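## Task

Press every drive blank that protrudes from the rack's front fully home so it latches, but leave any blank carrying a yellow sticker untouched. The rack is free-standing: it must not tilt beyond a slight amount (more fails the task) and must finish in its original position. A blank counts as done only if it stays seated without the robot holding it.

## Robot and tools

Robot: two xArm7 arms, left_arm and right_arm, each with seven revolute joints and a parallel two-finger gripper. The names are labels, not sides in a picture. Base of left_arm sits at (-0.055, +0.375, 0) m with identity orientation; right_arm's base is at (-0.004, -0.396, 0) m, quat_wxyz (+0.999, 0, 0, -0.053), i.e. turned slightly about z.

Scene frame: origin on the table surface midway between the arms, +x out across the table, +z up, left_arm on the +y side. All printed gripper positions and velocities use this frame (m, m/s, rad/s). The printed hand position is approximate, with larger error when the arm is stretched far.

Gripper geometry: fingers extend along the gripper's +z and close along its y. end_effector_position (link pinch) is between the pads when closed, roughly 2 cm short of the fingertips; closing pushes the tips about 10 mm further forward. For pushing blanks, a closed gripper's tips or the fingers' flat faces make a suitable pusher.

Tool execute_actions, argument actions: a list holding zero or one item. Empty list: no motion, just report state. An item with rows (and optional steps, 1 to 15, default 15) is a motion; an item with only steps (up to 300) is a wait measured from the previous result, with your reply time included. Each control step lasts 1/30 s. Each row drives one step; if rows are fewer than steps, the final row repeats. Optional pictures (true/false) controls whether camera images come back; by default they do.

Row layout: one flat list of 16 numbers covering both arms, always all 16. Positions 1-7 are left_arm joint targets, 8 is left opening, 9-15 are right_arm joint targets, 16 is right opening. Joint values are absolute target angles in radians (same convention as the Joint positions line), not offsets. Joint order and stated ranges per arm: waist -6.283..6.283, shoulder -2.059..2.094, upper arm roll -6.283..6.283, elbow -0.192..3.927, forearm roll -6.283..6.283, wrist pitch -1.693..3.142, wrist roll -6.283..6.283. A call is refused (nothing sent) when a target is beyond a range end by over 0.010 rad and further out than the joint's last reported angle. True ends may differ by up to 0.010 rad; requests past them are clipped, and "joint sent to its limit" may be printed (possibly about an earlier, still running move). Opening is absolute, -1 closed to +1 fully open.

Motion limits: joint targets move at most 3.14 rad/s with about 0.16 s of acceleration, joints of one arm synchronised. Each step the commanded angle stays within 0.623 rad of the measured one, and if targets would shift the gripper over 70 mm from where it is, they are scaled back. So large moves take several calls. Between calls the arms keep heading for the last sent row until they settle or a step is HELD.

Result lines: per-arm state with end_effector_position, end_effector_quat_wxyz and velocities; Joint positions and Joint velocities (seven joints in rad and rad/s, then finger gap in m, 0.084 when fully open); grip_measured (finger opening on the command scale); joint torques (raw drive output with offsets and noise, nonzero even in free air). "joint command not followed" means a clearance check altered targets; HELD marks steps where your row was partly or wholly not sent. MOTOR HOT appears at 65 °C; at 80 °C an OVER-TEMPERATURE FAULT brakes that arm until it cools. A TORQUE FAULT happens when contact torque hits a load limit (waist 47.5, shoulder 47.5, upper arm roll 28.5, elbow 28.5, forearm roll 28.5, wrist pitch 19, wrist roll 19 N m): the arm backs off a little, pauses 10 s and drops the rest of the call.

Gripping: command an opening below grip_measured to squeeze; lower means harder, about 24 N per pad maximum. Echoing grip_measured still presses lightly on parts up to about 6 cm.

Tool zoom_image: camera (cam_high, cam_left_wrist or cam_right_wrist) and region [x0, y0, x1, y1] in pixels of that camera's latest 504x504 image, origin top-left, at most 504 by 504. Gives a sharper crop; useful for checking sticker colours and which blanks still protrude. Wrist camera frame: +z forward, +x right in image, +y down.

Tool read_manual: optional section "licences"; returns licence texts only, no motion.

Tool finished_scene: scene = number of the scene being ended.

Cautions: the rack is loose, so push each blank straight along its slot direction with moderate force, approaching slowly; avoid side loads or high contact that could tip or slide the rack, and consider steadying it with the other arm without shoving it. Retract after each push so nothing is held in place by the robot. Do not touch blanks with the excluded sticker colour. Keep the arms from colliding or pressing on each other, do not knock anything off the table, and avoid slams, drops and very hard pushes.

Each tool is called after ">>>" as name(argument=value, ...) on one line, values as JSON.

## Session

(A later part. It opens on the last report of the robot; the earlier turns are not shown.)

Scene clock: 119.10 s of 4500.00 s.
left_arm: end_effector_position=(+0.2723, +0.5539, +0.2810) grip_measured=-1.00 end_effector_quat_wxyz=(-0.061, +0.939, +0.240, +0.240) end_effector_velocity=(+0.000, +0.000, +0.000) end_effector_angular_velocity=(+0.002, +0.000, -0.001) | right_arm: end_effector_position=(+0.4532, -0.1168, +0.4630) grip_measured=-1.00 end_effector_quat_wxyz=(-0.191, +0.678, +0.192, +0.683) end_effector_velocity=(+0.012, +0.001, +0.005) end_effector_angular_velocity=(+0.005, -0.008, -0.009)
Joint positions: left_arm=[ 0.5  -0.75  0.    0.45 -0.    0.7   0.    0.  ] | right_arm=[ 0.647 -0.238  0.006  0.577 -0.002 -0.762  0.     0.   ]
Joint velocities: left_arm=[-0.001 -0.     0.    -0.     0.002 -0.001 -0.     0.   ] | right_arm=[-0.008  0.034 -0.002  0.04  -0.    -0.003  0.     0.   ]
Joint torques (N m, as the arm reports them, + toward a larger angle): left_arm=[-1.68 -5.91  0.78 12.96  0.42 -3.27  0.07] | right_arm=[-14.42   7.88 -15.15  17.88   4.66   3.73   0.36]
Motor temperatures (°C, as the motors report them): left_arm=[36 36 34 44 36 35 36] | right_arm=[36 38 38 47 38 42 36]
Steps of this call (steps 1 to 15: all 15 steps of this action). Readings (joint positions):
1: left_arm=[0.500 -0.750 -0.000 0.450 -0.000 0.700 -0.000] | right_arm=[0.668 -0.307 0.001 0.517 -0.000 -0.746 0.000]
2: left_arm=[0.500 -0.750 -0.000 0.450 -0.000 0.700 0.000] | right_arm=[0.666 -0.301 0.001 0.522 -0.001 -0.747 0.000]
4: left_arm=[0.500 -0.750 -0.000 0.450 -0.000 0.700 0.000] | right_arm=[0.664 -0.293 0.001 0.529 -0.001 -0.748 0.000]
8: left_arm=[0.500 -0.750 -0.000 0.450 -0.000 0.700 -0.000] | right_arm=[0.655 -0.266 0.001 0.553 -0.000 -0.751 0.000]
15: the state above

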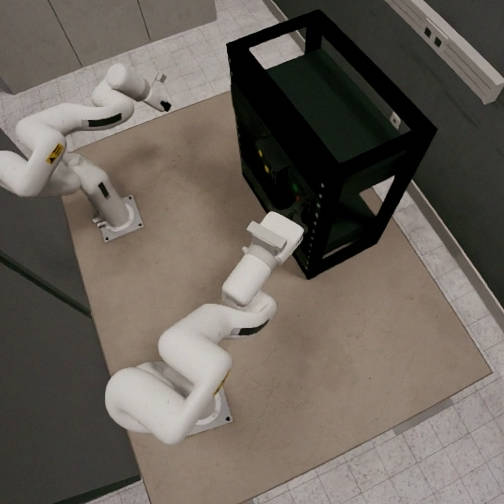

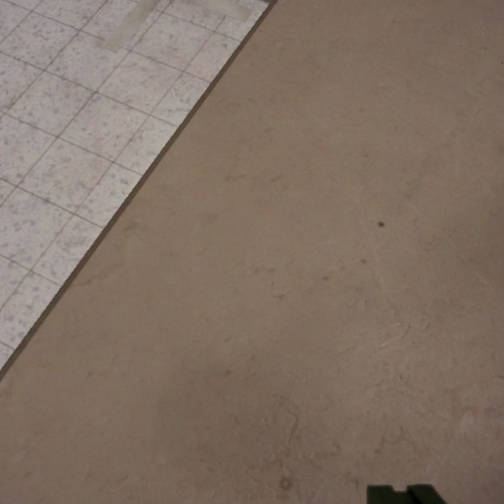

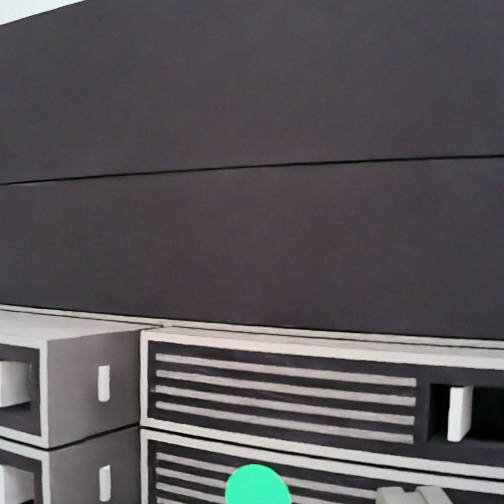

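Flush and firmly loaded. Back off and check.

>>> execute_actions(actions=[{"rows":[[0.5,-0.75,0,0.45,0,0.7,0,-1,0.73,-0.5,0,0.364,0,-0.707,0,-1]],"steps":15}], pictures=false)

>>> execute_actions(actions=[{"rows":[[0.5,-0.75,0,0.45,0,0.7,0,-1,0.72,-0.6,0,0.35,0,-0.35,0,-1]],"steps":15}])

Scene clock: 133.37 s of 4500.00 s.
left_arm: end_effector_position=(+0.2723, +0.5539, +0.2810) grip_measured=-1.00 end_effector_quat_wxyz=(-0.061, +0.939, +0.240, +0.240) end_effector_velocity=(+0.000, +0.000, +0.000) end_effector_angular_velocity=(+0.000, -0.001, +0.000) | right_arm: end_effector_position=(+0.3795, -0.1241, +0.4616) grip_measured=-1.00 end_effector_quat_wxyz=(-0.215, +0.674, +0.214, +0.673) end_effector_velocity=(-0.023, +0.007, -0.003) end_effector_angular_velocity=(-0.007, -0.007, +0.040)
Joint positions: left_arm=[ 0.5  -0.75 -0.    0.45 -0.    0.7   0.    0.  ] | right_arm=[ 0.727 -0.493 -0.002  0.369  0.001 -0.707 -0.     0.   ]
Joint velocities: left_arm=[ 0.    -0.     0.001 -0.     0.    -0.002  0.     0.   ] | right_arm=[ 0.026 -0.054  0.013 -0.049 -0.005  0.003  0.     0.   ]
Joint torques (N m, as the arm reports them, + toward a larger angle): left_arm=[-1.23 -6.03  0.86 12.84  0.45 -3.14  0.16] | right_arm=[ 0.18 -8.75  1.34 10.2  -0.04 -1.96  0.42]
Motor temperatures (°C, as the motors report them): left_arm=[36 36 34 44 36 35 36] | right_arm=[37 38 40 51 39 42 36]
Steps of this call (steps 1 to 30: the robot went on to your last target; steps 31 to 90: nothing new was sent; then 10.77 s passed at rest; steps 91 to 105: all 15 steps of this action). Readings (joint positions):
91: left_arm=[0.500 -0.750 -0.000 0.450 -0.000 0.700 0.000] | right_arm=[0.643 -0.229 0.006 0.588 -0.002 -0.763 0.000]
92: left_arm=[0.500 -0.750 0.000 0.450 -0.000 0.700 -0.000] | right_arm=[0.644 -0.231 0.006 0.586 -0.002 -0.762 -0.000]
94: left_arm=[0.500 -0.750 -0.000 0.450 -0.000 0.700 0.000] | right_arm=[0.654 -0.261 0.002 0.562 -0.001 -0.747 -0.000]
98: left_arm=[0.500 -0.750 -0.000 0.450 0.000 0.700 0.000] | right_arm=[0.699 -0.420 -0.010 0.433 0.004 -0.717 -0.000]
105: the state above

Scene clock: 133.87 s of 4500.00 s.
left_arm: end_effector_position=(+0.2723, +0.5539, +0.2810) grip_measured=-1.00 end_effector_quat_wxyz=(-0.061, +0.939, +0.240, +0.240) end_effector_velocity=(-0.000, -0.000, -0.000) end_effector_angular_velocity=(-0.001, +0.000, +0.002) | right_arm: end_effector_position=(+0.3762, -0.1285, +0.4092) grip_measured=-1.00 end_effector_quat_wxyz=(-0.183, +0.758, +0.240, +0.579) end_effector_velocity=(-0.003, -0.001, -0.013) end_effector_angular_velocity=(-0.036, +0.050, +0.002)
Joint positions: left_arm=[ 0.5  -0.75 -0.    0.45 -0.    0.7   0.    0.  ] | right_arm=[ 0.72  -0.598 -0.     0.35   0.    -0.357 -0.     0.   ]
Joint velocities: left_arm=[ 0.001  0.    -0.001  0.    -0.002  0.001 -0.     0.   ] | right_arm=[ 0.    -0.019  0.001 -0.003 -0.     0.078  0.     0.   ]
Joint torques (N m, as the arm reports them, + toward a larger angle): left_arm=[-1.54 -6.04  0.76 13.06  0.3  -3.21  0.12] | right_arm=[ 0.97 -7.56  1.58 10.62 -0.11 -2.35  0.38]
Motor temperatures (°C, as the motors report them): left_arm=[36 36 34 44 36 35 36] | right_arm=[37 38 40 51 39 42 36]
Steps of this call (steps 1 to 15: all 15 steps of this action). Readings (joint positions):
1: left_arm=[0.500 -0.750 -0.000 0.450 -0.000 0.700 -0.000] | right_arm=[0.727 -0.495 -0.002 0.368 0.001 -0.707 -0.000]
2: left_arm=[0.500 -0.750 0.000 0.450 0.000 0.700 -0.000] | right_arm=[0.728 -0.496 -0.002 0.367 0.001 -0.704 -0.000]
4: left_arm=[0.500 -0.750 -0.000 0.450 0.000 0.700 0.000] | right_arm=[0.728 -0.508 -0.001 0.364 0.000 -0.666 -0.000]
8: left_arm=[0.500 -0.750 -0.000 0.450 0.000 0.700 0.000] | right_arm=[0.722 -0.567 -0.001 0.355 0.000 -0.464 -0.000]
15: the state above

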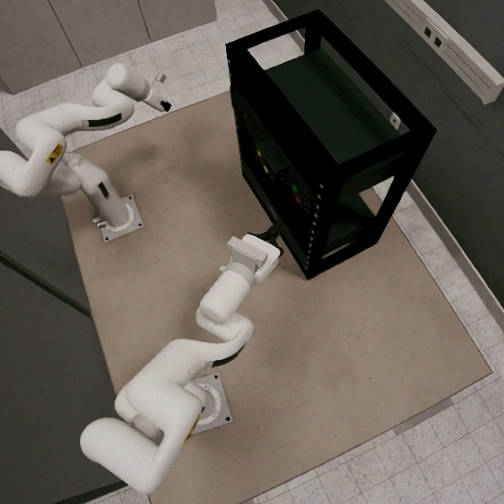

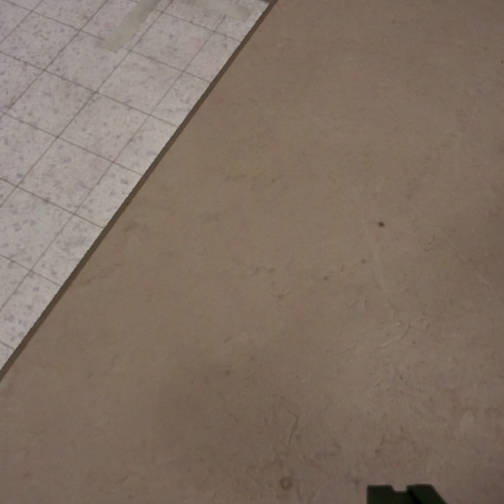

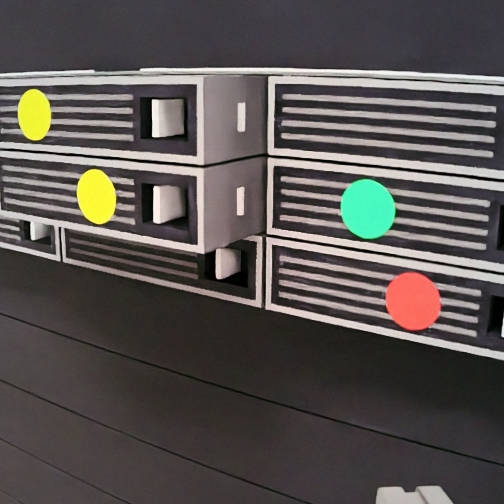

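>>> finished_scene(scene=2)

The scene is finished: the task was done.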